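## Task

Find the bread roll, which sits on a shelf in one of the storage bays, and place only it on the desk. Every other object must stay on its own shelf, table or counter. The robot must not tip over or finish leaning. The roll must rest on the desk by itself, not held there by the robot. At the end the gripper must have released it and the robot must have moved away.

## Robot and tools

Robot: a Hello Robot Stretch 3 with a single arm. It has a two-wheeled base (0.33 m long, 0.34 m wide), a lift that moves the arm up and down a mast, and a telescoping arm that reaches out to the robot's right side. The gripper cannot move forward or back on its own; you drive the base for that. The base turns in place about the point between its drive wheels, 0.05 m behind its front edge, and it cannot move sideways. With the arm pulled in and the wrist folded, a turn in place sweeps a 0.28 m radius; an unfolded, level gripper reaches past that circle.

Frames: the base frame has its origin on the floor between the drive wheels, x forward, y left, z up. hand_pose is reported in it, located where the closed fingertips meet; with all wrist joints at zero its x axis points up, its y axis back along the arm toward the mast, and its z axis toward the rear. The odometry frame is the base frame as it was when the scene began. base_odometry counts wheel rotation only, so slip shows as travel; heading is positive to the left, -3.142 to 3.142.

Tool execute_actions: argument actions is a list holding one action (or none, to just read the state and images). An action may contain base, joints, or both, plus optional contact_limits; its motions start at once. base takes one command: {"translate_m": d}, a straight drive offset of d metres from the base's current position (forward positive, -1 to 1), or {"rotate_rad": d}, an in-place turn offset of d radians (left/counter-clockwise positive, -3.2 to 3.2). joints is a set of absolute targets keyed by joint name: lift_m 0 to 1.1 (arm height on the mast); arm_m 0 to 0.52 (extension); wrist_yaw_rad -1.345 to 4.42 (0 along the arm, positive swings toward the front, 3.0 folded over the base); wrist_pitch_rad -1.57 to 0.451 (0 level, negative tips the fingers down); wrist_roll_rad -2.911 to 2.911 (0 fingers side by side); gripper_m -0.089 to 0.179 (larger is wider; the real fingertip gap is about 0.007 m less when almost shut and 0.025 m less when fully open, and zero below 0.007); head_pan_rad -3.953 to 1.73 (0 forward, positive left, -1.57 along the arm); head_tilt_rad -1.53 to 0.419 (negative down). contact_limits currently accepts only arm_m: an effort percentage (1 to 100) at which the arm's motion halts with contact_stop; smaller values are gentler, but too small halts immediately. cameras lists which images to return: head_camera, nav_camera, wrist_camera or all; omitted or null gives all, [] gives none. Unknown keys, names, or out-of-range numbers cause the whole call to be rejected with no motion. Joints or base left out may still be driving toward an earlier target. An action runs at most 15 s.

Other tools: wait {seconds: 0 to 10} lets the scene run and returns state and images. zoom_image {camera, region: [x0, y0, x1, y1]} gives a closer look at part of that camera's latest full image, in pixels from the top-left, at most 504 by 504. finished_scene {scene} ends the current scene (give its number) and reports success; it cannot be reversed. If a result reports a stop, the remaining calls in that same reply are skipped.

Reading results: base_status and joint_status tell how each motion ended: done (for the base, wheels turned the commanded amount even if slipping), off_target (came to rest short and may still push), contact_stop, time_out or torque_fault (old target dropped). on_its_own describes things you did not command; held at there is the target being held, not the actual position. motor_effort gives percent of maximum, positive toward larger joint values, with the action's peak in brackets; readings carry fixed biases and noise. A resting effort outside its normal range suggests pushing or carrying a load. Positive wheel effort pushes forward. lidar_m: 12 horizontal distances from the base origin, 30-degree sectors starting straight ahead and going counter-clockwise (4th left, 7th behind, 10th right), plane 0.17 m up, range 0.15 to 12 m, - for nothing seen; it misses glass, thin legs and table tops, and the robot's own parts can block some sectors. wrist_depth_mm and head_depth_mm are 7x7 grids of median depths (45 to 1000 mm and 280 to 4000 mm; head grid is sideways). base_tilt gives forward/right lean in degrees; turned_by_wheels and turned_by_imu give turning since the previous result. The head and nav cameras move with head pan and tilt; the wrist camera rides on the gripper.

Order and technique: look around, find the bay and shelf, stow the arm for fast travel (lift_m under 0.30, arm_m under 0.03, wrist_yaw_rad over 2.54; otherwise the base is capped at 0.10 m/s and 0.63 rad/s), drive so the object lies to the right, set height, unfold, extend with a contact limit, grip, lift slightly, retract, drive to the desk, lower, open, retract and back away. To grip, command gripper_m smaller than the object's width; to let go, command at least 0.02 above where contact happened. The gripper reading does not prove a hold. Fold or unfold the wrist only with lift_m between 0.32 and 0.95, wrist_pitch_rad -0.4 and roll near 0; once folded the lift may go down to 0.25. If wrist_yaw_rad is below -0.4 keep pitch at -0.5 or lower.

Hazards: arm or lift pushing firmly gets contact_stop and goes slack until commanded again; a slack lift may sag under load or rise when closing on a surface. Base, wrist and head have no contact stop. Prolonged wrist strain switches that servo off for 10 s. Pushing something rigid with the gripper higher than about 0.45 m, repeated pushes, driving while hooked on something, or snagging furniture (worst in reverse) can tip the robot; undo the move in small steps, free the gripper, and drop the lift near 0.2 if still leaning. Avoid dropping, slamming or knocking objects off. Loose objects may occasionally be nudged by outside forces. The robot keeps holding its last command while you think, and a base offset is measured from the most recent state report.

Each tool is called in YAML: its name, and indented under it one key for each argument.

## Session

execute_actions:
  actions: []

Scene clock: 0.00 s.
base_odometry: x=+0.000 y=+0.000 heading=+0.000 (m, m, rad; odometry frame)
turned_by_wheels: +0.000 (rad since the last result)
turned_by_imu: +0.000 (rad since the last result)
base_tilt: forward=-0.2 right=+0.8 (deg)
lidar_m: 1.19 1.22 2.17 1.69 0.97 0.81 0.81 0.94 0.85 0.86 0.99 1.13
head_depth_mm: 1862 2715 2712 2746 2731 2721 2220 / 1883 2775 2787 2800 2787 2788 2213 / 1908 2817 2836 2832 2839 2843 2182 / 1489 2881 2369 2508 2628 2738 2153 / 1940 1654 1591 1638 1710 1767 1825 / 1796 1163 1199 1227 1261 1290 1323 / 1800 1110 1114 1119 1115 1118 1127
base_status: not commanded
joint_positions: lift_m=+0.537 arm_m=+0.000 wrist_yaw_rad=+3.005 wrist_pitch_rad=-0.550 wrist_roll_rad=+0.019 gripper_m=+0.037 head_pan_rad=+0.006 head_tilt_rad=-0.020
joint_status: not commanded
motor_effort: left_wheel=+1 right_wheel=+1 lift_m=+27 arm_m=+0 wrist_yaw_rad=+1 wrist_pitch_rad=+4 wrist_roll_rad=+0 gripper_m=+0 head_pan_rad=+0 head_tilt_rad=+2 (%)
hand_pose: x=+0.0067 y=+0.0588 z=+0.5218 quat_wxyz=(+0.239, +0.698, +0.143, +0.660) (m; base frame)
wrist_depth_mm: 832 981 - - - - - / 849 - - - - - - / 854 - - - - - - / 837 886 913 931 926 940 982 / 781 773 782 811 830 821 831 / 665 680 - 704 706 731 751 / 601 618 - 632 634 630 640
pictures: head_camera (sideways: a quarter turn clockwise sets it upright), nav_camera (sideways: a quarter turn counterclockwise sets it upright), wrist_camera
Images, in order (width x height): head_camera 896x504, nav_camera 672x504, wrist_camera 644x364.

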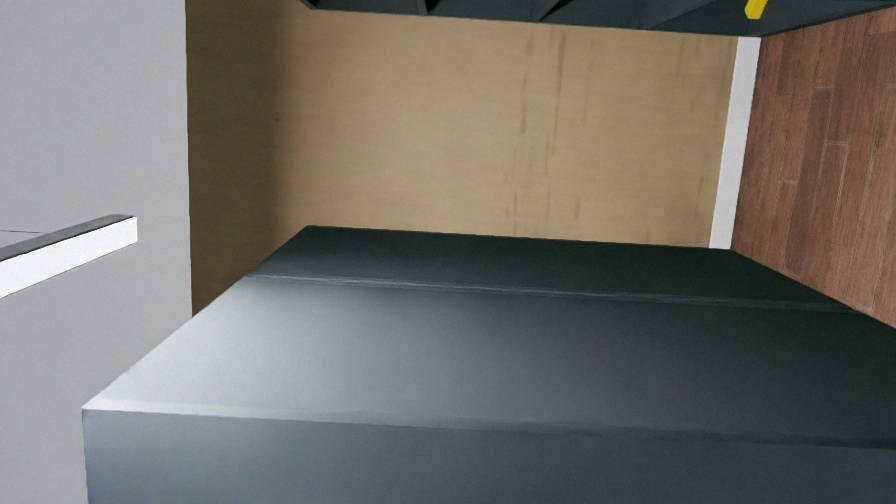

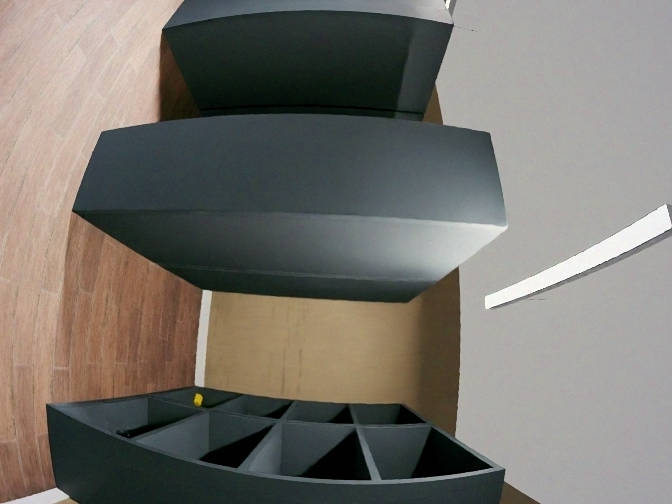

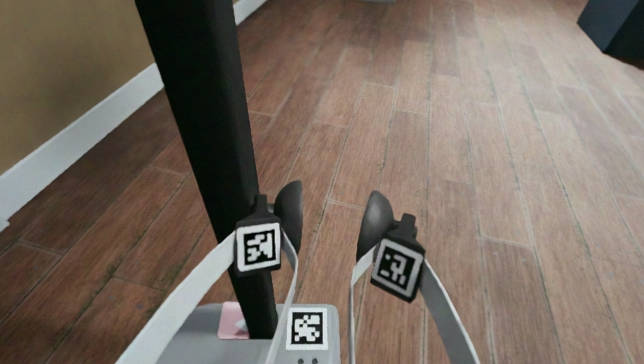

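execute_actions:
  actions:
    - {"joints":{"head_pan_rad":-0.7,"head_tilt_rad":-0.4}}
  cameras: ["head_camera"]

Scene clock: 6.23 s.
base_odometry: x=+0.000 y=+0.000 heading=+0.000 (m, m, rad; odometry frame)
turned_by_wheels: +0.000 (rad since the last result)
turned_by_imu: -0.001 (rad since the last result)
base_tilt: forward=-0.1 right=+0.9 (deg)
lidar_m: 1.18 1.22 2.17 1.69 0.97 0.82 0.82 0.94 0.86 0.85 0.99 1.13
head_depth_mm: 1035 1066 1101 1134 1168 1210 1240 / 1090 1167 1240 1312 1358 1404 1377 / 1037 1119 1211 1328 1466 1596 1414 / 986 1060 1147 1249 1365 1507 1396 / 950 1018 1102 1192 1299 1427 1394 / 1632 1779 1846 1941 2029 1666 1367 / 2306 2459 2663 2798 2190 1682 1365
base_status: not commanded
joint_positions: lift_m=+0.537 arm_m=+0.000 wrist_yaw_rad=+3.005 wrist_pitch_rad=-0.550 wrist_roll_rad=+0.019 gripper_m=+0.037 head_pan_rad=-0.693 head_tilt_rad=-0.395
joint_status: all done
motor_effort: left_wheel=+0(1) right_wheel=+0(1) lift_m=+27(27) arm_m=+0(0) wrist_yaw_rad=+0(1) wrist_pitch_rad=+4(4) wrist_roll_rad=+0(0) gripper_m=-1(0) head_pan_rad=-2(25) head_tilt_rad=-2(19) (%)
hand_pose: x=+0.0067 y=+0.0588 z=+0.5218 quat_wxyz=(+0.239, +0.698, +0.143, +0.660) (m; base frame)
wrist_depth_mm: 807 988 - - - - - / 844 - - - - - - / 869 - - - - - - / 832 914 891 952 983 960 982 / 760 785 778 798 809 819 864 / 673 681 - 694 687 722 733 / 604 620 - 636 624 633 661
pictures: head_camera (sideways: a quarter turn clockwise sets it upright)
Images, in order (width x height): head_camera 896x504.

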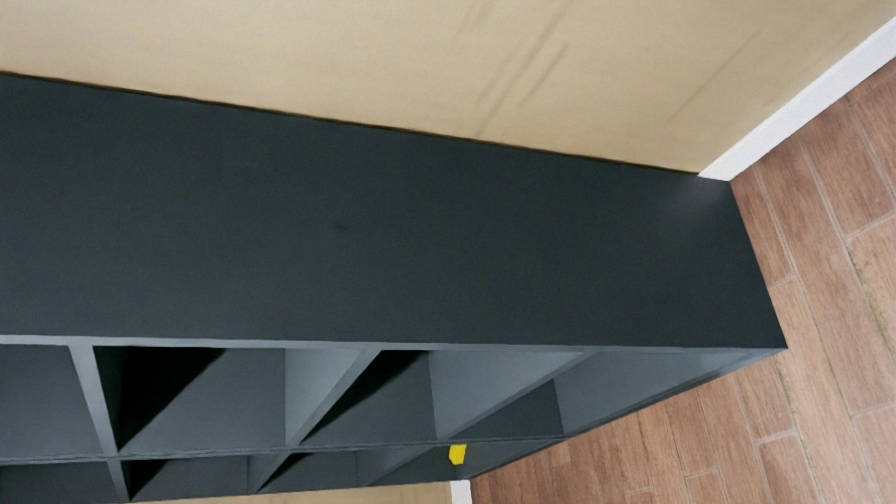

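execute_actions:
  actions:
    - {"base":{"rotate_rad":-0.3},"joints":{"head_pan_rad":-1.2}}
  cameras: []

execute_actions:
  actions:
    - {"base":{"translate_m":1.0}}

Scene clock: 23.87 s.
base_odometry: x=+0.000 y=+0.000 heading=-0.300 (m, m, rad; odometry frame)
turned_by_wheels: -0.300 (rad since the last result)
turned_by_imu: -0.302 (rad since the last result)
base_tilt: forward=-0.2 right=+0.8 (deg)
lidar_m: 1.96 1.19 1.44 2.25 1.24 0.87 0.81 0.83 0.90 0.85 0.88 1.13
head_depth_mm: 680 720 767 820 880 950 1030 / 698 743 793 847 914 990 1078 / 719 765 818 877 947 1031 1126 / 740 790 848 909 984 1075 1181 / 765 815 875 945 1026 1127 1237 / 789 843 911 983 1075 1182 1280 / 813 873 943 1026 1126 1237 1331
base_status: done
joint_positions: lift_m=+0.537 arm_m=+0.000 wrist_yaw_rad=+3.005 wrist_pitch_rad=-0.550 wrist_roll_rad=+0.019 gripper_m=+0.037 head_pan_rad=-1.193 head_tilt_rad=-0.395
joint_status: all done
motor_effort: left_wheel=+3(5) right_wheel=-2(6) lift_m=+27(27) arm_m=+0(0) wrist_yaw_rad=+1(0) wrist_pitch_rad=+4(4) wrist_roll_rad=+0(0) gripper_m=+0(0) head_pan_rad=-2(22) head_tilt_rad=-2(2) (%)
hand_pose: x=+0.0067 y=+0.0588 z=+0.5218 quat_wxyz=(+0.239, +0.698, +0.143, +0.660) (m; base frame)
wrist_depth_mm: - - - - - - - / - - - - - - - / - - - - - - - / 883 906 907 927 941 976 977 / 775 784 767 826 797 825 848 / 668 683 - 717 686 736 737 / 592 611 - 615 633 644 653
pictures: none
No camera images: the call's "cameras" was empty. Leave "cameras" out to get every camera's image.

Scene clock: 34.83 s.
base_odometry: x=+0.955 y=-0.295 heading=-0.300 (m, m, rad; odometry frame)
turned_by_wheels: +0.000 (rad since the last result)
turned_by_imu: -0.002 (rad since the last result)
base_tilt: forward=-0.3 right=+0.9 (deg)
lidar_m: 1.90 0.85 0.60 0.57 2.72 1.92 1.81 1.20 0.85 0.35 0.35 1.00
head_depth_mm: 639 681 725 777 833 898 977 / 370 445 645 786 865 935 1020 / - 286 306 339 436 633 1018 / 690 722 771 341 370 398 442 / 705 758 814 798 545 430 821 / 729 784 843 782 538 454 812 / 751 811 876 767 530 901 804
base_status: done
joint_positions: lift_m=+0.537 arm_m=+0.000 wrist_yaw_rad=+3.005 wrist_pitch_rad=-0.550 wrist_roll_rad=+0.019 gripper_m=+0.037 head_pan_rad=-1.193 head_tilt_rad=-0.395
joint_status: not commanded
motor_effort: left_wheel=+3(7) right_wheel=-3(3) lift_m=+27(27) arm_m=+0(1) wrist_yaw_rad=+0(1) wrist_pitch_rad=+4(4) wrist_roll_rad=+0(0) gripper_m=+0(0) head_pan_rad=-2(3) head_tilt_rad=-1(2) (%)
hand_pose: x=+0.0067 y=+0.0588 z=+0.5218 quat_wxyz=(+0.239, +0.698, +0.143, +0.660) (m; base frame)
wrist_depth_mm: - - - 977 606 614 614 / - - - 975 678 682 704 / - - - 979 788 813 814 / 871 897 895 892 870 912 909 / 761 778 781 794 833 841 869 / 668 676 - 693 695 717 735 / 607 621 - 629 622 647 659
pictures: head_camera (sideways: a quarter turn clockwise sets it upright), nav_camera (sideways: a quarter turn counterclockwise sets it upright), wrist_camera
Images, in order (width x height): head_camera 896x504, nav_camera 672x504, wrist_camera 644x364.

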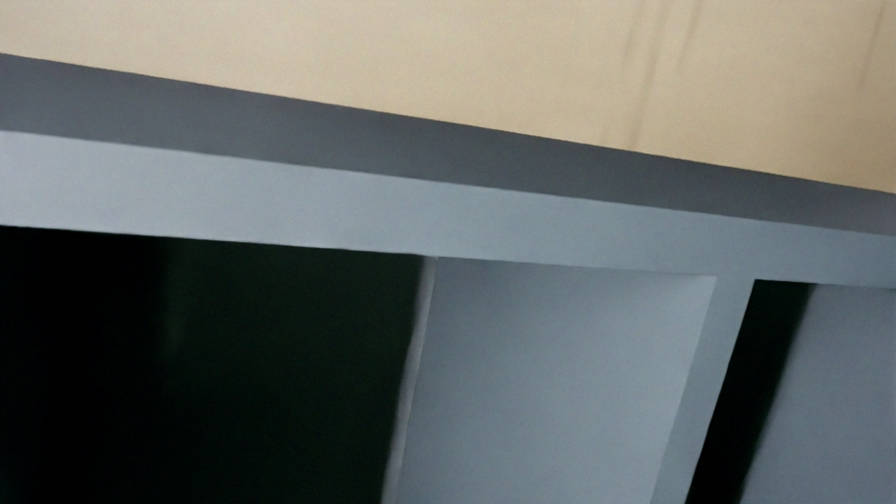

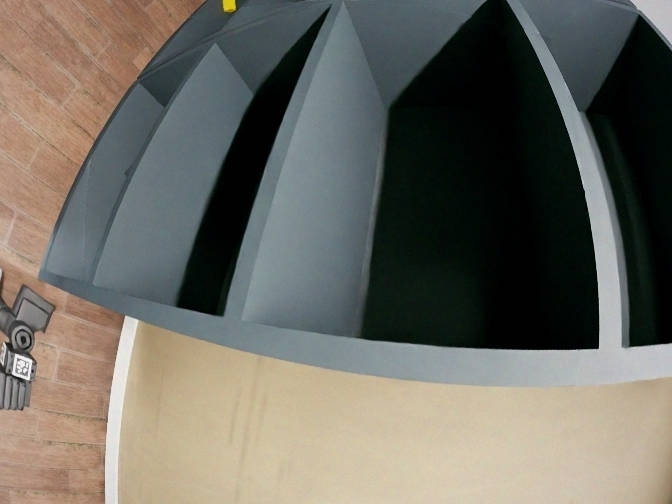

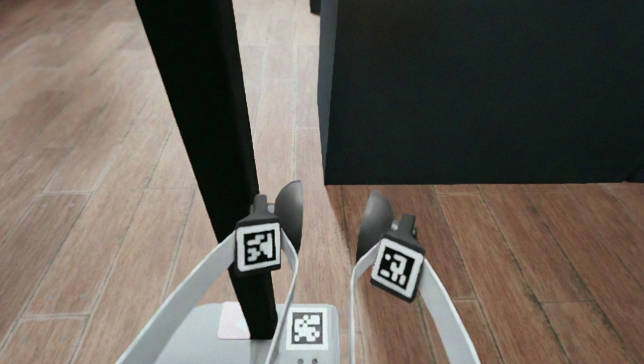

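Close to the shelf; steer slightly left and continue.

execute_actions:
  actions:
    - {"base":{"rotate_rad":0.15},"joints":{"head_pan_rad":-0.9}}
  cameras: []

execute_actions:
  actions:
    - {"base":{"translate_m":0.7}}
  cameras: ["nav_camera"]

Scene clock: 42.50 s.
base_odometry: x=+0.955 y=-0.295 heading=-0.150 (m, m, rad; odometry frame)
turned_by_wheels: +0.150 (rad since the last result)
turned_by_imu: +0.150 (rad since the last result)
base_tilt: forward=-0.3 right=+0.7 (deg)
lidar_m: 1.58 0.73 0.58 0.57 2.36 1.85 1.81 1.05 0.82 0.35 0.85 1.00
head_depth_mm: 598 746 784 801 575 430 393 / 628 804 851 844 567 431 837 / 656 874 925 829 560 470 830 / 686 957 1014 813 551 987 824 / 720 1054 1118 798 571 1017 820 / 753 1016 1077 781 1169 1008 836 / 790 930 996 773 1145 995 1220
base_status: done
joint_positions: lift_m=+0.537 arm_m=+0.000 wrist_yaw_rad=+3.005 wrist_pitch_rad=-0.550 wrist_roll_rad=+0.019 gripper_m=+0.037 head_pan_rad=-0.907 head_tilt_rad=-0.395
joint_status: all done
motor_effort: left_wheel=-1(3) right_wheel=+3(7) lift_m=+27(27) arm_m=+1(0) wrist_yaw_rad=-1(0) wrist_pitch_rad=+4(4) wrist_roll_rad=+0(0) gripper_m=+0(0) head_pan_rad=+2(16) head_tilt_rad=-2(1) (%)
hand_pose: x=+0.0067 y=+0.0588 z=+0.5218 quat_wxyz=(+0.239, +0.698, +0.143, +0.660) (m; base frame)
wrist_depth_mm: - - - - 576 553 541 / - - - - 654 618 620 / - - - - 736 728 685 / 861 888 905 935 851 835 804 / 747 768 788 801 801 842 839 / 673 679 - 717 686 718 745 / 603 622 - 640 632 648 668
pictures: none
No camera images: the call's "cameras" was empty. Leave "cameras" out to get every camera's image.

Scene clock: 50.47 s.
base_odometry: x=+1.648 y=-0.400 heading=-0.150 (m, m, rad; odometry frame)
turned_by_wheels: +0.000 (rad since the last result)
turned_by_imu: -0.002 (rad since the last result)
base_tilt: forward=-0.2 right=+0.9 (deg)
lidar_m: 1.23 0.64 0.50 0.49 0.53 0.79 2.49 0.73 0.88 0.68 0.48 1.24
head_depth_mm: 388 436 497 581 576 482 844 / 387 406 434 474 519 634 776 / 417 446 473 502 529 566 630 / 687 1051 1117 762 596 639 699 / 719 1152 1201 797 1230 1015 865 / 754 1256 1305 788 1318 1008 1248 / 792 1175 1221 946 1306 1104 1281
base_status: done
joint_positions: lift_m=+0.537 arm_m=+0.000 wrist_yaw_rad=+3.005 wrist_pitch_rad=-0.550 wrist_roll_rad=+0.019 gripper_m=+0.037 head_pan_rad=-0.907 head_tilt_rad=-0.395
joint_status: not commanded
motor_effort: left_wheel=-1(2) right_wheel=+3(6) lift_m=+27(27) arm_m=+1(1) wrist_yaw_rad=+0(0) wrist_pitch_rad=+4(4) wrist_roll_rad=+0(0) gripper_m=-1(0) head_pan_rad=+2(2) head_tilt_rad=-2(1) (%)
hand_pose: x=+0.0067 y=+0.0588 z=+0.5218 quat_wxyz=(+0.239, +0.698, +0.143, +0.660) (m; base frame)
wrist_depth_mm: 556 548 535 520 506 497 477 / 649 627 598 587 560 564 532 / 950 727 687 658 654 636 608 / 856 821 845 786 767 740 710 / 764 767 784 802 812 796 797 / 673 673 - 708 686 721 742 / 604 611 - 647 632 638 650
pictures: nav_camera (sideways: a quarter turn counterclockwise sets it upright)
Images, in order (width x height): nav_camera 672x504.

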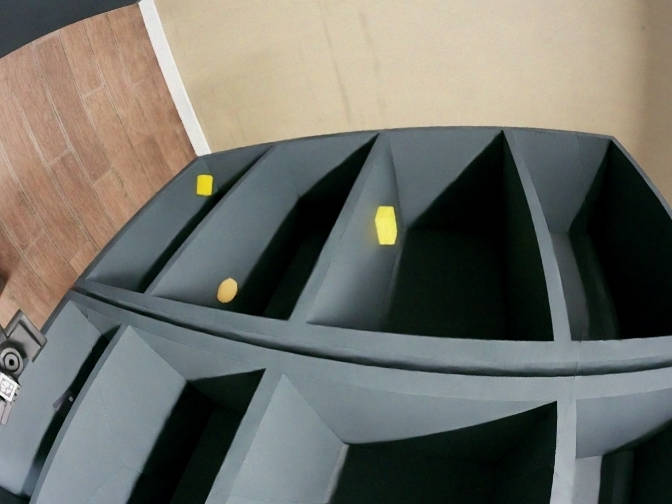

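execute_actions:
  actions:
    - {"base":{"rotate_rad":-0.12},"joints":{"head_pan_rad":-1.57,"head_tilt_rad":-0.6,"lift_m":0.8,"wrist_pitch_rad":-0.4,"wrist_yaw_rad":0,"gripper_m":0.15}}
  cameras: []

execute_actions:
  actions:
    - {"base":{"translate_m":0.35},"joints":{"wrist_pitch_rad":0}}

Scene clock: 62.77 s.
base_odometry: x=+1.648 y=-0.400 heading=-0.270 (m, m, rad; odometry frame)
turned_by_wheels: -0.120 (rad since the last result)
turned_by_imu: -0.122 (rad since the last result)
base_tilt: forward=-0.2 right=+0.8 (deg)
lidar_m: 1.23 0.71 0.52 0.49 0.51 0.69 2.50 0.73 0.83 0.87 0.48 1.22
head_depth_mm: 715 791 817 567 1023 881 774 / 714 790 801 559 1010 874 769 / 713 790 783 551 1001 890 761 / 710 788 767 542 990 881 - / 708 786 751 535 1010 862 766 / 708 784 740 528 997 863 763 / 703 768 724 521 909 813 762
base_status: done
joint_positions: lift_m=+0.800 arm_m=+0.000 wrist_yaw_rad=+0.002 wrist_pitch_rad=-0.424 wrist_roll_rad=+0.019 gripper_m=+0.150 head_pan_rad=-1.563 head_tilt_rad=-0.593
joint_status: all done
motor_effort: left_wheel=+3(5) right_wheel=-3(4) lift_m=+33(34) arm_m=+0(0) wrist_yaw_rad=-1(1) wrist_pitch_rad=+8(11) wrist_roll_rad=+0(0) gripper_m=+1(100) head_pan_rad=-2(25) head_tilt_rad=-3(15) (%)
hand_pose: x=-0.0211 y=-0.3689 z=+0.8111 quat_wxyz=(+0.685, +0.148, -0.697, -0.150) (m; base frame)
wrist_depth_mm: 292 398 589 582 562 548 529 / 300 409 651 634 610 605 583 / 306 428 684 716 689 659 649 / 312 411 618 652 661 672 656 / 319 - 519 545 546 570 573 / 351 423 441 451 461 - 483 / 469 422 400 401 401 402 425
pictures: none
No camera images: the call's "cameras" was empty. Leave "cameras" out to get every camera's image.

Scene clock: 67.77 s.
base_odometry: x=+1.985 y=-0.493 heading=-0.270 (m, m, rad; odometry frame)
turned_by_wheels: +0.000 (rad since the last result)
turned_by_imu: -0.001 (rad since the last result)
base_tilt: forward=-0.3 right=+0.9 (deg)
lidar_m: 0.88 0.72 0.52 0.50 0.52 0.70 2.85 1.03 0.90 0.41 0.89 0.91
head_depth_mm: 703 786 816 567 1021 882 774 / 322 352 414 536 1009 876 770 / 367 394 425 462 522 803 764 / 326 361 398 451 521 588 - / 704 781 752 535 981 850 770 / 703 780 738 528 998 842 765 / 704 776 726 521 988 835 757
base_status: done
joint_positions: lift_m=+0.800 arm_m=+0.000 wrist_yaw_rad=+0.002 wrist_pitch_rad=-0.028 wrist_roll_rad=+0.019 gripper_m=+0.150 head_pan_rad=-1.563 head_tilt_rad=-0.593
joint_status: all done
motor_effort: left_wheel=+3(7) right_wheel=-2(3) lift_m=+33(33) arm_m=+1(1) wrist_yaw_rad=-1(1) wrist_pitch_rad=+9(9) wrist_roll_rad=+0(0) gripper_m=+0(0) head_pan_rad=-2(2) head_tilt_rad=-2(3) (%)
hand_pose: x=-0.0210 y=-0.4007 z=+0.9071 quat_wxyz=(+0.701, +0.011, -0.713, -0.010) (m; base frame)
wrist_depth_mm: 590 585 588 154 158 148 544 / 168 165 162 159 172 154 560 / 653 652 641 167 166 160 156 / 702 696 672 176 174 624 621 / 737 - 706 185 181 645 640 / 651 658 701 194 190 - 700 / 530 543 559 209 201 616 685
pictures: head_camera (sideways: a quarter turn clockwise sets it upright), nav_camera (sideways: a quarter turn counterclockwise sets it upright), wrist_camera
Images, in order (width x height): head_camera 896x504, nav_camera 672x504, wrist_camera 644x364.

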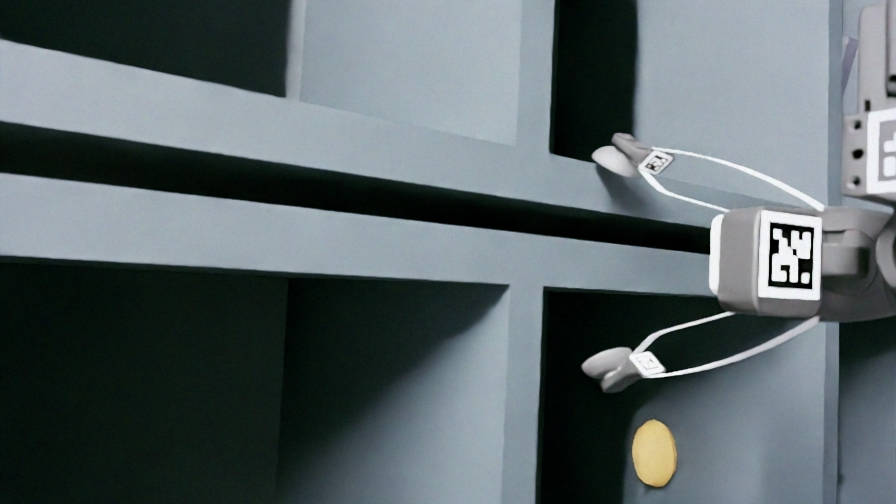

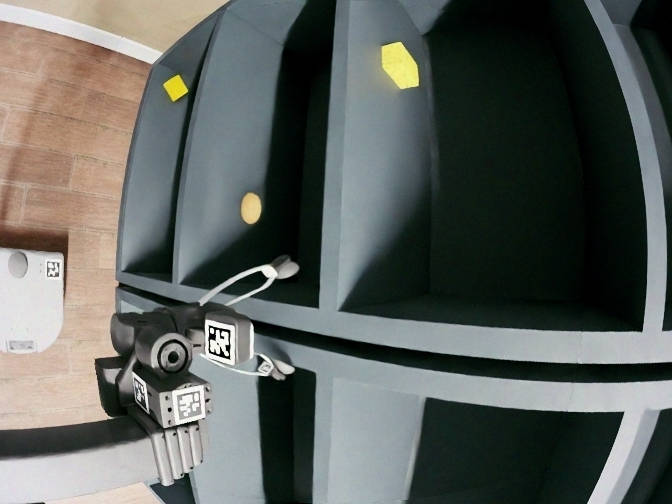

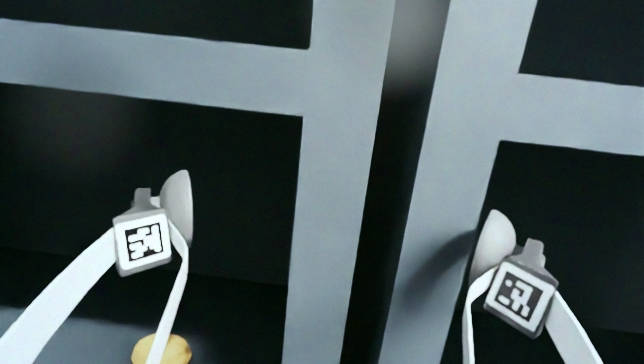

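Forward a bit more and lower.

execute_actions:
  actions:
    - {"base":{"translate_m":0.2},"joints":{"lift_m":0.55}}
  cameras: ["wrist_camera"]

Scene clock: 74.80 s.
base_odometry: x=+2.178 y=-0.546 heading=-0.270 (m, m, rad; odometry frame)
turned_by_wheels: +0.000 (rad since the last result)
turned_by_imu: -0.001 (rad since the last result)
base_tilt: forward=-0.1 right=+0.7 (deg)
lidar_m: 0.68 0.70 0.52 0.50 0.52 0.70 3.02 1.21 0.46 0.76 0.89 0.71
head_depth_mm: 568 555 543 519 522 620 760 / 699 760 712 558 661 690 762 / 707 780 784 550 968 866 839 / 703 778 768 542 990 859 776 / 704 777 752 535 982 850 772 / 700 778 737 527 966 844 763 / 699 772 725 520 987 834 755
base_status: done
joint_positions: lift_m=+0.550 arm_m=+0.000 wrist_yaw_rad=+0.002 wrist_pitch_rad=-0.027 wrist_roll_rad=+0.019 gripper_m=+0.150 head_pan_rad=-1.563 head_tilt_rad=-0.593
joint_status: all done
motor_effort: left_wheel=+3(5) right_wheel=-2(3) lift_m=+20(30) arm_m=+1(1) wrist_yaw_rad=-3(1) wrist_pitch_rad=+9(9) wrist_roll_rad=+0(0) gripper_m=+0(0) head_pan_rad=-2(2) head_tilt_rad=-2(3) (%)
hand_pose: x=-0.0210 y=-0.4007 z=+0.6581 quat_wxyz=(+0.701, +0.010, -0.713, -0.009) (m; base frame)
wrist_depth_mm: 608 598 586 581 554 381 237 / 634 618 609 592 572 365 229 / 669 658 634 630 596 349 226 / 517 596 624 639 611 338 218 / 367 - 408 391 465 308 214 / 291 286 308 324 341 - 208 / 225 236 245 255 268 264 193
pictures: wrist_camera
Images, in order (width x height): wrist_camera 644x364.

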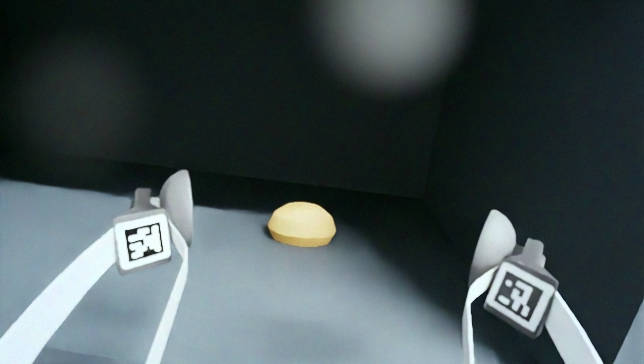

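execute_actions:
  actions:
    - {"joints":{"lift_m":0.53,"arm_m":0.2}}
  cameras: ["wrist_camera"]

Scene clock: 82.23 s.
base_odometry: x=+2.178 y=-0.546 heading=-0.270 (m, m, rad; odometry frame)
turned_by_wheels: +0.000 (rad since the last result)
turned_by_imu: -0.001 (rad since the last result)
base_tilt: forward=-0.2 right=+0.8 (deg)
lidar_m: 0.68 0.70 0.52 0.50 0.52 0.70 3.03 1.21 0.46 0.76 0.89 0.71
head_depth_mm: 567 555 543 518 522 620 759 / 698 759 712 559 660 691 760 / 707 779 782 550 969 866 - / 701 778 766 543 986 880 - / 701 776 751 534 979 853 771 / 699 774 736 526 969 844 764 / 698 770 723 520 988 837 755
base_status: not commanded
joint_positions: lift_m=+0.530 arm_m=+0.200 wrist_yaw_rad=+0.001 wrist_pitch_rad=-0.026 wrist_roll_rad=+0.019 gripper_m=+0.150 head_pan_rad=-1.563 head_tilt_rad=-0.593
joint_status: all done
motor_effort: left_wheel=+3(3) right_wheel=-2(2) lift_m=+20(20) arm_m=+4(5) wrist_yaw_rad=-3(2) wrist_pitch_rad=+9(9) wrist_roll_rad=+0(0) gripper_m=+0(0) head_pan_rad=-2(2) head_tilt_rad=-2(3) (%)
hand_pose: x=-0.0213 y=-0.6002 z=+0.6381 quat_wxyz=(+0.701, +0.010, -0.713, -0.009) (m; base frame)
wrist_depth_mm: 406 405 393 387 382 371 232 / 426 417 404 402 397 360 224 / 450 432 429 421 418 346 219 / 459 455 448 442 432 327 214 / 328 - 366 390 421 297 209 / 257 255 210 284 305 - 202 / 200 209 192 210 237 241 188
pictures: wrist_camera
Images, in order (width x height): wrist_camera 644x364.

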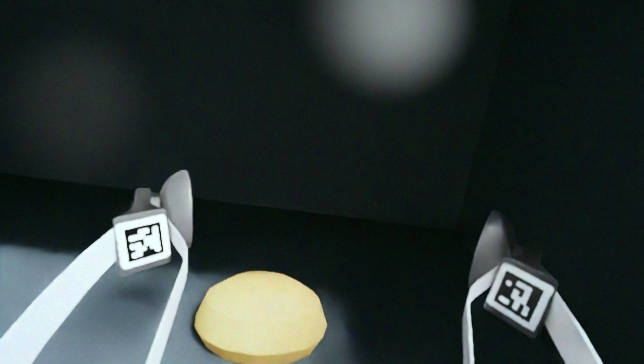

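Too high; lower.

execute_actions:
  actions:
    - {"joints":{"lift_m":0.47,"arm_m":0.22}}
  cameras: ["wrist_camera"]

execute_actions:
  actions:
    - {"joints":{"gripper_m":0.03}}
  cameras: ["wrist_camera"]

Scene clock: 89.60 s.
base_odometry: x=+2.178 y=-0.546 heading=-0.270 (m, m, rad; odometry frame)
turned_by_wheels: +0.000 (rad since the last result)
turned_by_imu: -0.001 (rad since the last result)
base_tilt: forward=-0.2 right=+0.9 (deg)
lidar_m: 0.68 0.70 0.52 0.50 0.52 0.70 3.03 1.21 0.46 0.76 0.89 0.71
head_depth_mm: 568 555 543 519 522 619 758 / 696 758 712 558 663 691 760 / 707 781 785 549 972 865 775 / 704 779 768 542 985 860 - / 704 776 752 534 979 852 768 / 703 775 738 527 968 841 763 / 698 774 722 520 988 836 754
base_status: not commanded
joint_positions: lift_m=+0.470 arm_m=+0.220 wrist_yaw_rad=+0.001 wrist_pitch_rad=-0.026 wrist_roll_rad=+0.019 gripper_m=+0.150 head_pan_rad=-1.563 head_tilt_rad=-0.593
joint_status: all done
motor_effort: left_wheel=+3(3) right_wheel=-2(2) lift_m=+20(18) arm_m=+4(4) wrist_yaw_rad=+0(0) wrist_pitch_rad=+8(9) wrist_roll_rad=+0(0) gripper_m=+0(0) head_pan_rad=-3(3) head_tilt_rad=-2(3) (%)
hand_pose: x=-0.0213 y=-0.6202 z=+0.5783 quat_wxyz=(+0.701, +0.010, -0.713, -0.009) (m; base frame)
wrist_depth_mm: 389 380 374 365 357 348 230 / 408 396 389 385 379 359 225 / 423 416 405 401 394 341 220 / 302 342 358 394 407 331 213 / 212 - 157 222 273 280 208 / - 165 156 169 198 - 195 / 132 135 142 148 154 157 170
pictures: wrist_camera
Images, in order (width x height): wrist_camera 644x364.

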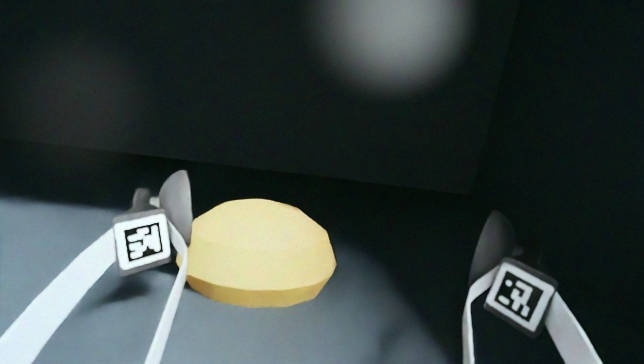

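Scene clock: 91.30 s.
base_odometry: x=+2.178 y=-0.546 heading=-0.270 (m, m, rad; odometry frame)
turned_by_wheels: +0.000 (rad since the last result)
turned_by_imu: +0.000 (rad since the last result)
base_tilt: forward=-0.3 right=+0.8 (deg)
lidar_m: 0.68 0.70 0.52 0.50 0.52 0.70 3.04 1.21 0.46 0.76 0.89 0.71
head_depth_mm: 567 554 542 518 522 619 761 / 696 756 710 558 661 694 761 / 705 781 783 549 972 870 775 / 702 776 768 542 992 873 - / 703 774 752 534 981 849 767 / 702 775 736 528 968 842 764 / 700 772 723 521 984 836 755
base_status: not commanded
joint_positions: lift_m=+0.470 arm_m=+0.220 wrist_yaw_rad=+0.001 wrist_pitch_rad=-0.026 wrist_roll_rad=+0.019 gripper_m=+0.031 head_pan_rad=-1.563 head_tilt_rad=-0.593
joint_status: all done
motor_effort: left_wheel=+3(3) right_wheel=-2(2) lift_m=+20(20) arm_m=+3(4) wrist_yaw_rad=-1(1) wrist_pitch_rad=+8(8) wrist_roll_rad=+0(0) gripper_m=-9(100) head_pan_rad=-2(2) head_tilt_rad=-2(2) (%)
hand_pose: x=-0.0213 y=-0.6202 z=+0.5783 quat_wxyz=(+0.701, +0.010, -0.713, -0.009) (m; base frame)
wrist_depth_mm: 386 384 373 365 361 352 230 / 404 402 385 384 376 358 225 / 423 414 409 401 393 342 218 / 302 323 365 404 405 329 214 / 211 220 247 166 301 278 209 / 162 170 171 164 176 209 196 / 133 138 142 147 153 162 168
pictures: wrist_camera
Images, in order (width x height): wrist_camera 644x364.

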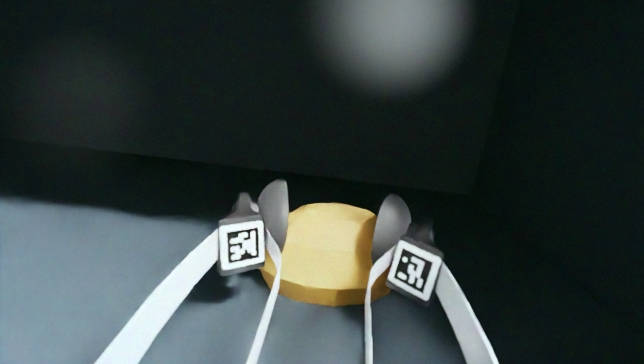

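execute_actions:
  actions:
    - {"joints":{"lift_m":0.52}}
  cameras: []

execute_actions:
  actions:
    - {"joints":{"arm_m":0}}
  cameras: []

execute_actions:
  actions:
    - {"base":{"translate_m":-1.0},"joints":{"wrist_yaw_rad":1.5,"head_pan_rad":-3.1,"head_tilt_rad":-0.3}}
  cameras: []

execute_actions:
  actions:
    - {"base":{"translate_m":-0.9}}

Scene clock: 103.60 s.
base_odometry: x=+2.178 y=-0.546 heading=-0.270 (m, m, rad; odometry frame)
turned_by_wheels: +0.000 (rad since the last result)
turned_by_imu: -0.001 (rad since the last result)
base_tilt: forward=-0.2 right=+1.0 (deg)
lidar_m: 0.68 0.70 0.52 0.50 0.52 0.70 3.02 1.22 0.46 0.76 0.89 0.71
head_depth_mm: 568 556 543 518 523 621 759 / 696 757 713 557 662 692 761 / 705 781 785 549 968 872 - / 705 778 766 543 994 887 - / 703 779 751 535 980 852 771 / 702 777 737 525 969 843 762 / 698 774 723 520 985 835 757
base_status: not commanded
joint_positions: lift_m=+0.520 arm_m=+0.220 wrist_yaw_rad=+0.001 wrist_pitch_rad=-0.026 wrist_roll_rad=+0.019 gripper_m=+0.030 head_pan_rad=-1.563 head_tilt_rad=-0.593
joint_status: all done
motor_effort: left_wheel=+3(2) right_wheel=-2(2) lift_m=+33(34) arm_m=+3(4) wrist_yaw_rad=-2(0) wrist_pitch_rad=+8(9) wrist_roll_rad=+0(0) gripper_m=-9(9) head_pan_rad=-2(2) head_tilt_rad=-2(2) (%)
hand_pose: x=-0.0213 y=-0.6202 z=+0.6278 quat_wxyz=(+0.701, +0.010, -0.713, -0.009) (m; base frame)
wrist_depth_mm: 394 384 373 363 360 351 231 / 404 398 387 385 374 359 225 / 424 414 407 399 395 341 218 / 428 437 429 423 411 332 214 / 305 321 362 165 417 318 208 / 234 248 246 163 253 285 203 / 191 198 205 212 221 237 200
pictures: none
No camera images: the call's "cameras" was empty. Leave "cameras" out to get every camera's image.

Scene clock: 106.47 s.
base_odometry: x=+2.178 y=-0.546 heading=-0.270 (m, m, rad; odometry frame)
turned_by_wheels: +0.000 (rad since the last result)
turned_by_imu: +0.000 (rad since the last result)
base_tilt: forward=-0.4 right=+0.9 (deg)
lidar_m: 0.68 0.70 0.52 0.50 0.52 0.70 3.03 1.21 0.46 0.76 0.89 0.71
head_depth_mm: 567 555 543 517 523 620 760 / 698 758 711 559 662 693 764 / 707 780 782 551 969 863 783 / 704 777 767 543 989 857 779 / 702 777 750 535 976 850 1074 / 701 773 736 527 973 844 763 / 699 775 725 520 987 833 756
base_status: not commanded
joint_positions: lift_m=+0.520 arm_m=+0.001 wrist_yaw_rad=+0.000 wrist_pitch_rad=-0.026 wrist_roll_rad=+0.019 gripper_m=+0.030 head_pan_rad=-1.563 head_tilt_rad=-0.593
joint_status: all done
motor_effort: left_wheel=+3(2) right_wheel=-2(2) lift_m=+33(33) arm_m=-4(5) wrist_yaw_rad=+0(1) wrist_pitch_rad=+8(8) wrist_roll_rad=+0(0) gripper_m=-10(9) head_pan_rad=-2(3) head_tilt_rad=-2(2) (%)
hand_pose: x=-0.0213 y=-0.4010 z=+0.6278 quat_wxyz=(+0.701, +0.009, -0.713, -0.009) (m; base frame)
wrist_depth_mm: 606 610 595 583 560 378 233 / 635 626 597 596 587 363 229 / 651 643 635 626 601 349 224 / 434 478 536 594 573 335 219 / 305 323 364 165 443 326 212 / 235 250 246 163 255 287 208 / 214 211 210 215 223 236 203
pictures: none
No camera images: the call's "cameras" was empty. Leave "cameras" out to get every camera's image.

Scene clock: 117.43 s.
base_odometry: x=+1.214 y=-0.280 heading=-0.269 (m, m, rad; odometry frame)
turned_by_wheels: +0.000 (rad since the last result)
turned_by_imu: +0.000 (rad since the last result)
base_tilt: forward=-0.3 right=+0.9 (deg)
lidar_m: 1.67 0.70 0.51 0.49 0.51 2.16 2.05 1.28 0.45 0.54 0.90 0.81
head_depth_mm: 1800 1900 1997 2134 2264 1993 1531 / 1786 1897 2012 2121 2271 1966 1519 / 1770 1884 2010 2127 2283 1926 1513 / 1775 1880 1972 2094 2232 1911 1505 / 1783 1877 1981 2122 2249 1892 1482 / 1776 1880 1989 2113 2229 1887 1476 / 1785 1887 1990 2112 2234 1864 1460
base_status: done
joint_positions: lift_m=+0.520 arm_m=+0.000 wrist_yaw_rad=+1.498 wrist_pitch_rad=-0.026 wrist_roll_rad=+0.019 gripper_m=+0.030 head_pan_rad=-3.093 head_tilt_rad=-0.310
joint_status: all done
motor_effort: left_wheel=+3(4) right_wheel=-2(6) lift_m=+33(34) arm_m=-3(3) wrist_yaw_rad=+3(3) wrist_pitch_rad=+9(8) wrist_roll_rad=+0(0) gripper_m=-10(9) head_pan_rad=-3(28) head_tilt_rad=+4(20) (%)
hand_pose: x=+0.2335 y=-0.1641 z=+0.6278 quat_wxyz=(+0.520, +0.492, -0.516, +0.470) (m; base frame)
wrist_depth_mm: 756 - - - - 570 571 / 770 - - - - 590 597 / 802 - - - - 619 622 / 801 - - - 875 643 649 / 836 - - 166 687 490 467 / 829 - - 163 763 741 326 / 800 852 899 939 772 755 296
pictures: none
No camera images: the call's "cameras" was empty. Leave "cameras" out to get every camera's image.

Scene clock: 127.40 s.
base_odometry: x=+0.346 y=-0.041 heading=-0.269 (m, m, rad; odometry frame)
turned_by_wheels: +0.000 (rad since the last result)
turned_by_imu: +0.000 (rad since the last result)
base_tilt: forward=-0.2 right=+1.0 (deg)
lidar_m: 1.65 0.86 1.00 2.77 1.69 1.22 1.15 1.19 0.94 0.90 0.94 0.84
head_depth_mm: 1008 1060 1121 1194 1275 1364 1445 / 997 1062 1125 1194 1275 1368 1436 / 985 1041 1106 1176 1263 1356 1432 / 988 1046 1102 1165 1249 1342 1414 / 990 1044 1108 1175 1252 1340 1406 / 988 1047 1111 1176 1252 1337 1415 / 989 1044 1103 1170 1256 1349 1420
base_status: done
joint_positions: lift_m=+0.520 arm_m=+0.000 wrist_yaw_rad=+1.498 wrist_pitch_rad=-0.026 wrist_roll_rad=+0.019 gripper_m=+0.030 head_pan_rad=-3.093 head_tilt_rad=-0.310
joint_status: not commanded
motor_effort: left_wheel=+3(4) right_wheel=-1(6) lift_m=+33(33) arm_m=-3(2) wrist_yaw_rad=+2(3) wrist_pitch_rad=+8(8) wrist_roll_rad=+0(0) gripper_m=-9(9) head_pan_rad=-2(2) head_tilt_rad=+4(4) (%)
hand_pose: x=+0.2335 y=-0.1641 z=+0.6278 quat_wxyz=(+0.520, +0.492, -0.516, +0.470) (m; base frame)
wrist_depth_mm: 741 - - - - 591 592 / 751 - - - - 619 630 / 779 - - - - 655 660 / 787 - - - - 673 680 / 832 - - 166 713 729 715 / 812 - - 162 785 756 753 / 794 865 915 931 825 778 785
pictures: head_camera (sideways: a quarter turn clockwise sets it upright), nav_camera (sideways: a quarter turn counterclockwise sets it upright), wrist_camera
Images, in order (width x height): head_camera 896x504, nav_camera 672x504, wrist_camera 644x364.

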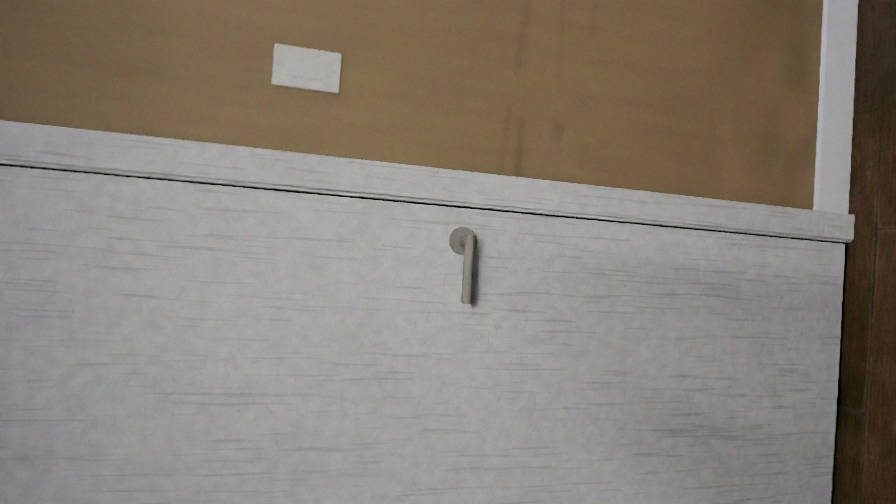

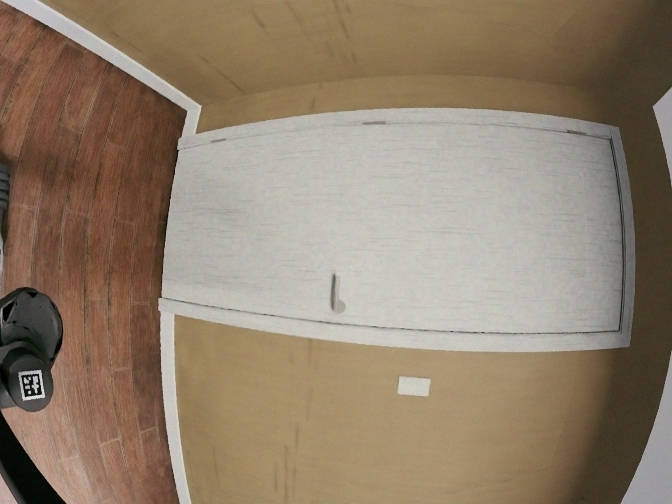

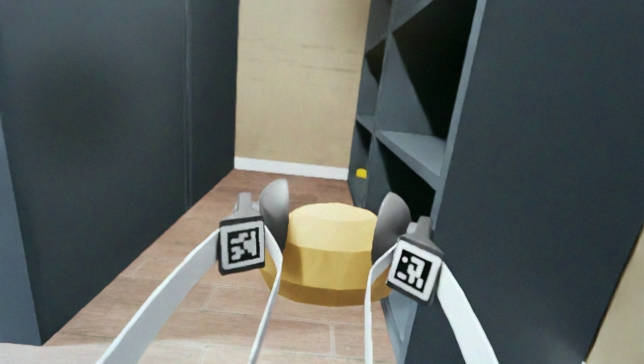

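Open space is to the left.

execute_actions:
  actions:
    - {"base":{"rotate_rad":1.57},"joints":{"head_pan_rad":0}}
  cameras: ["nav_camera","head_camera"]

Scene clock: 143.67 s.
base_odometry: x=+0.346 y=-0.041 heading=+1.301 (m, m, rad; odometry frame)
turned_by_wheels: +1.570 (rad since the last result)
turned_by_imu: +1.578 (rad since the last result)
base_tilt: forward=-0.2 right=+0.8 (deg)
lidar_m: 2.77 1.69 1.23 1.15 1.20 0.94 0.90 0.93 0.84 1.65 0.86 1.00
head_depth_mm: 1980 1833 1839 1936 2052 1994 1537 / 3393 3562 3734 3497 2345 1971 1527 / 3344 3513 3749 3919 2717 1944 1518 / 3333 3490 3742 3565 2662 1920 1497 / 3326 3512 3718 3780 2603 1902 1492 / 3319 3484 3561 3822 2580 1884 1473 / 3269 3443 3266 3423 2536 1857 1460
base_status: done
joint_positions: lift_m=+0.520 arm_m=+0.001 wrist_yaw_rad=+1.498 wrist_pitch_rad=-0.026 wrist_roll_rad=+0.019 gripper_m=+0.030 head_pan_rad=-0.007 head_tilt_rad=-0.310
joint_status: all done
motor_effort: left_wheel=-1(5) right_wheel=+3(6) lift_m=+33(33) arm_m=-3(3) wrist_yaw_rad=+2(4) wrist_pitch_rad=+9(8) wrist_roll_rad=+0(0) gripper_m=-9(9) head_pan_rad=+2(25) head_tilt_rad=+4(4) (%)
hand_pose: x=+0.2335 y=-0.1640 z=+0.6278 quat_wxyz=(+0.520, +0.493, -0.516, +0.470) (m; base frame)
wrist_depth_mm: - - - - - - 676 / - - - - - - 654 / - - - - - - 642 / - - - - - - 623 / - - - 165 - 911 624 / - - - 163 - 867 613 / 842 883 939 947 - 812 593
pictures: head_camera (sideways: a quarter turn clockwise sets it upright), nav_camera (sideways: a quarter turn counterclockwise sets it upright)
Images, in order (width x height): head_camera 896x504, nav_camera 672x504.

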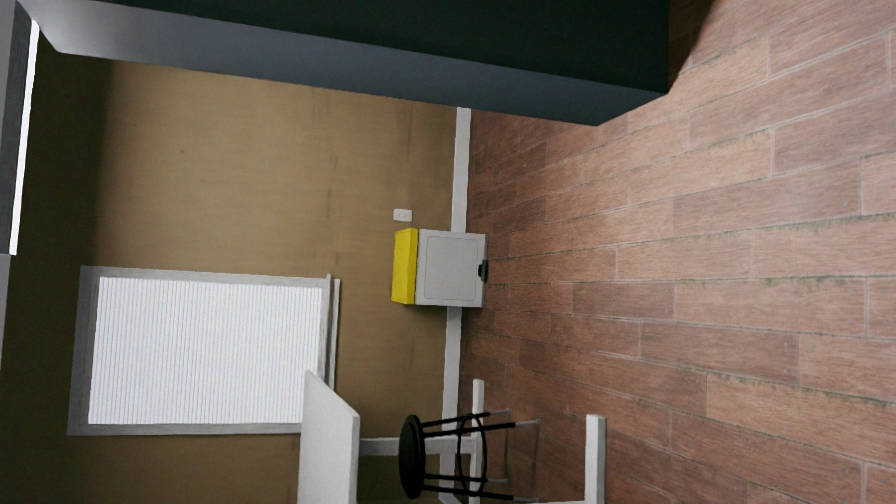

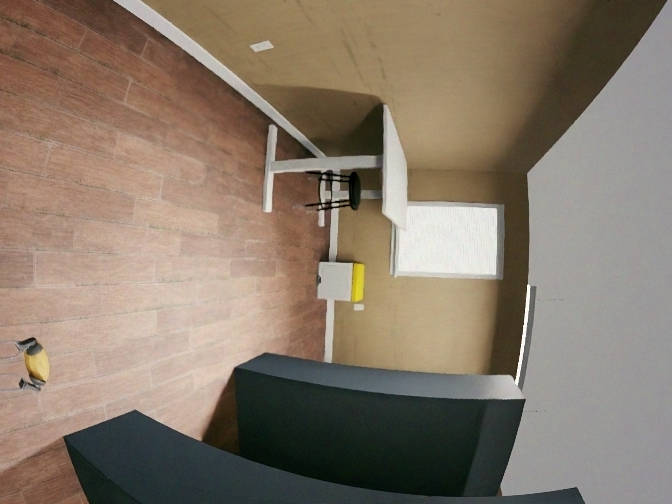

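execute_actions:
  actions:
    - {"base":{"translate_m":1.0},"joints":{"lift_m":0.95}}
  cameras: []

execute_actions:
  actions:
    - {"base":{"translate_m":1.0}}
  cameras: []

execute_actions:
  actions:
    - {"base":{"rotate_rad":1.57},"joints":{"head_pan_rad":-1.2,"head_tilt_rad":-0.6}}
  cameras: ["nav_camera"]

Scene clock: 172.50 s.
base_odometry: x=+0.613 y=+0.923 heading=+1.300 (m, m, rad; odometry frame)
turned_by_wheels: +0.000 (rad since the last result)
turned_by_imu: -0.003 (rad since the last result)
base_tilt: forward=-0.1 right=+0.9 (deg)
lidar_m: 2.45 1.37 1.24 1.19 1.23 1.64 1.89 1.60 0.73 0.71 1.22 1.10
head_depth_mm: 2509 2643 2802 2998 2755 1909 1515 / 2504 2626 2775 2947 2717 1961 1525 / 2478 2629 2785 2973 2658 1949 1528 / 2442 2617 2742 2853 2618 1922 1501 / 2452 2572 2722 2882 2607 1899 1491 / 2438 2573 2692 2911 2572 1877 1482 / 2428 2562 2644 2858 2427 1861 1461
base_status: done
joint_positions: lift_m=+0.950 arm_m=+0.001 wrist_yaw_rad=+1.498 wrist_pitch_rad=-0.026 wrist_roll_rad=+0.019 gripper_m=+0.030 head_pan_rad=-0.007 head_tilt_rad=-0.310
joint_status: all done
motor_effort: left_wheel=-2(1) right_wheel=+3(7) lift_m=+34(35) arm_m=-3(2) wrist_yaw_rad=+3(2) wrist_pitch_rad=+9(9) wrist_roll_rad=+0(0) gripper_m=-9(9) head_pan_rad=+2(2) head_tilt_rad=+4(3) (%)
hand_pose: x=+0.2335 y=-0.1640 z=+1.0578 quat_wxyz=(+0.520, +0.493, -0.516, +0.470) (m; base frame)
wrist_depth_mm: - - - - - 989 721 / - - - - - 980 742 / - - - - - 938 796 / - - - - - 922 842 / - - - 165 - 908 867 / - - - 163 - 927 915 / - - - - - 964 956
pictures: none
No camera images: the call's "cameras" was empty. Leave "cameras" out to get every camera's image.

Scene clock: 183.47 s.
base_odometry: x=+0.880 y=+1.887 heading=+1.300 (m, m, rad; odometry frame)
turned_by_wheels: +0.000 (rad since the last result)
turned_by_imu: -0.003 (rad since the last result)
base_tilt: forward=-0.3 right=+0.8 (deg)
lidar_m: 1.45 0.91 0.76 0.75 1.25 1.68 2.87 1.27 1.89 0.69 0.71 1.92
head_depth_mm: 1610 1715 1811 1918 2054 1990 1548 / 1605 1711 1794 1922 2050 1953 1532 / 1597 1698 1785 1902 1959 1744 1510 / 1581 1664 1784 1899 1742 1679 1501 / 1577 1673 1772 1876 1956 1699 1489 / 1567 1648 1750 1866 1978 1883 1472 / 1556 1632 1742 1848 1962 1849 1464
base_status: done
joint_positions: lift_m=+0.950 arm_m=+0.001 wrist_yaw_rad=+1.498 wrist_pitch_rad=-0.026 wrist_roll_rad=+0.019 gripper_m=+0.030 head_pan_rad=-0.007 head_tilt_rad=-0.310
joint_status: not commanded
motor_effort: left_wheel=-2(1) right_wheel=+3(7) lift_m=+34(33) arm_m=-3(2) wrist_yaw_rad=+2(2) wrist_pitch_rad=+8(8) wrist_roll_rad=+0(0) gripper_m=-9(9) head_pan_rad=+2(2) head_tilt_rad=+3(4) (%)
hand_pose: x=+0.2335 y=-0.1640 z=+1.0578 quat_wxyz=(+0.520, +0.493, -0.516, +0.470) (m; base frame)
wrist_depth_mm: - - - - - - - / - - - - - - - / 875 - - - - - - / - - - - - - - / - - - 165 - - - / - - - 163 - - - / - - - - - - -
pictures: none
No camera images: the call's "cameras" was empty. Leave "cameras" out to get every camera's image.

Scene clock: 186.93 s.
base_odometry: x=+0.880 y=+1.887 heading=+2.870 (m, m, rad; odometry frame)
turned_by_wheels: +1.570 (rad since the last result)
turned_by_imu: +1.578 (rad since the last result)
base_tilt: forward=-0.2 right=+0.7 (deg)
lidar_m: 0.76 1.24 1.68 2.84 1.87 1.89 0.69 0.71 1.93 1.45 0.91 0.76
head_depth_mm: 1493 1618 1781 1637 1702 - - / 1543 1679 1866 2011 1783 1492 1307 / 1582 1737 1939 2123 1809 1473 - / 1646 1720 2019 2190 1840 - - / 1720 1444 2073 2250 1824 - - / 1778 1399 893 1792 1699 - - / 1684 1355 821 1169 1666 1434 1180
base_status: done
joint_positions: lift_m=+0.950 arm_m=+0.001 wrist_yaw_rad=+1.498 wrist_pitch_rad=-0.026 wrist_roll_rad=+0.019 gripper_m=+0.030 head_pan_rad=-1.193 head_tilt_rad=-0.593
joint_status: all done
motor_effort: left_wheel=-1(5) right_wheel=+4(7) lift_m=+33(33) arm_m=-2(3) wrist_yaw_rad=+2(2) wrist_pitch_rad=+8(9) wrist_roll_rad=+0(0) gripper_m=-9(10) head_pan_rad=-2(27) head_tilt_rad=-2(17) (%)
hand_pose: x=+0.2335 y=-0.1640 z=+1.0578 quat_wxyz=(+0.519, +0.493, -0.516, +0.470) (m; base frame)
wrist_depth_mm: - - - - - - - / - - - - - - - / - - - - - - - / - - - 642 715 817 965 / - - - 166 481 463 502 / - - - 162 - - 395 / - - - - - 893 873
pictures: nav_camera (sideways: a quarter turn counterclockwise sets it upright)
Images, in order (width x height): nav_camera 672x504.

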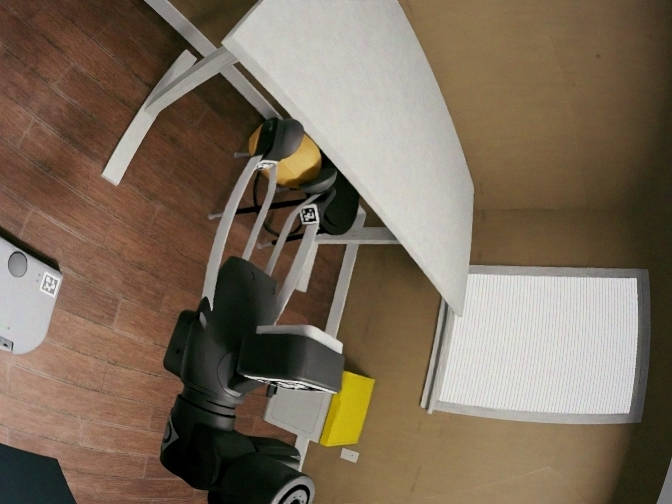

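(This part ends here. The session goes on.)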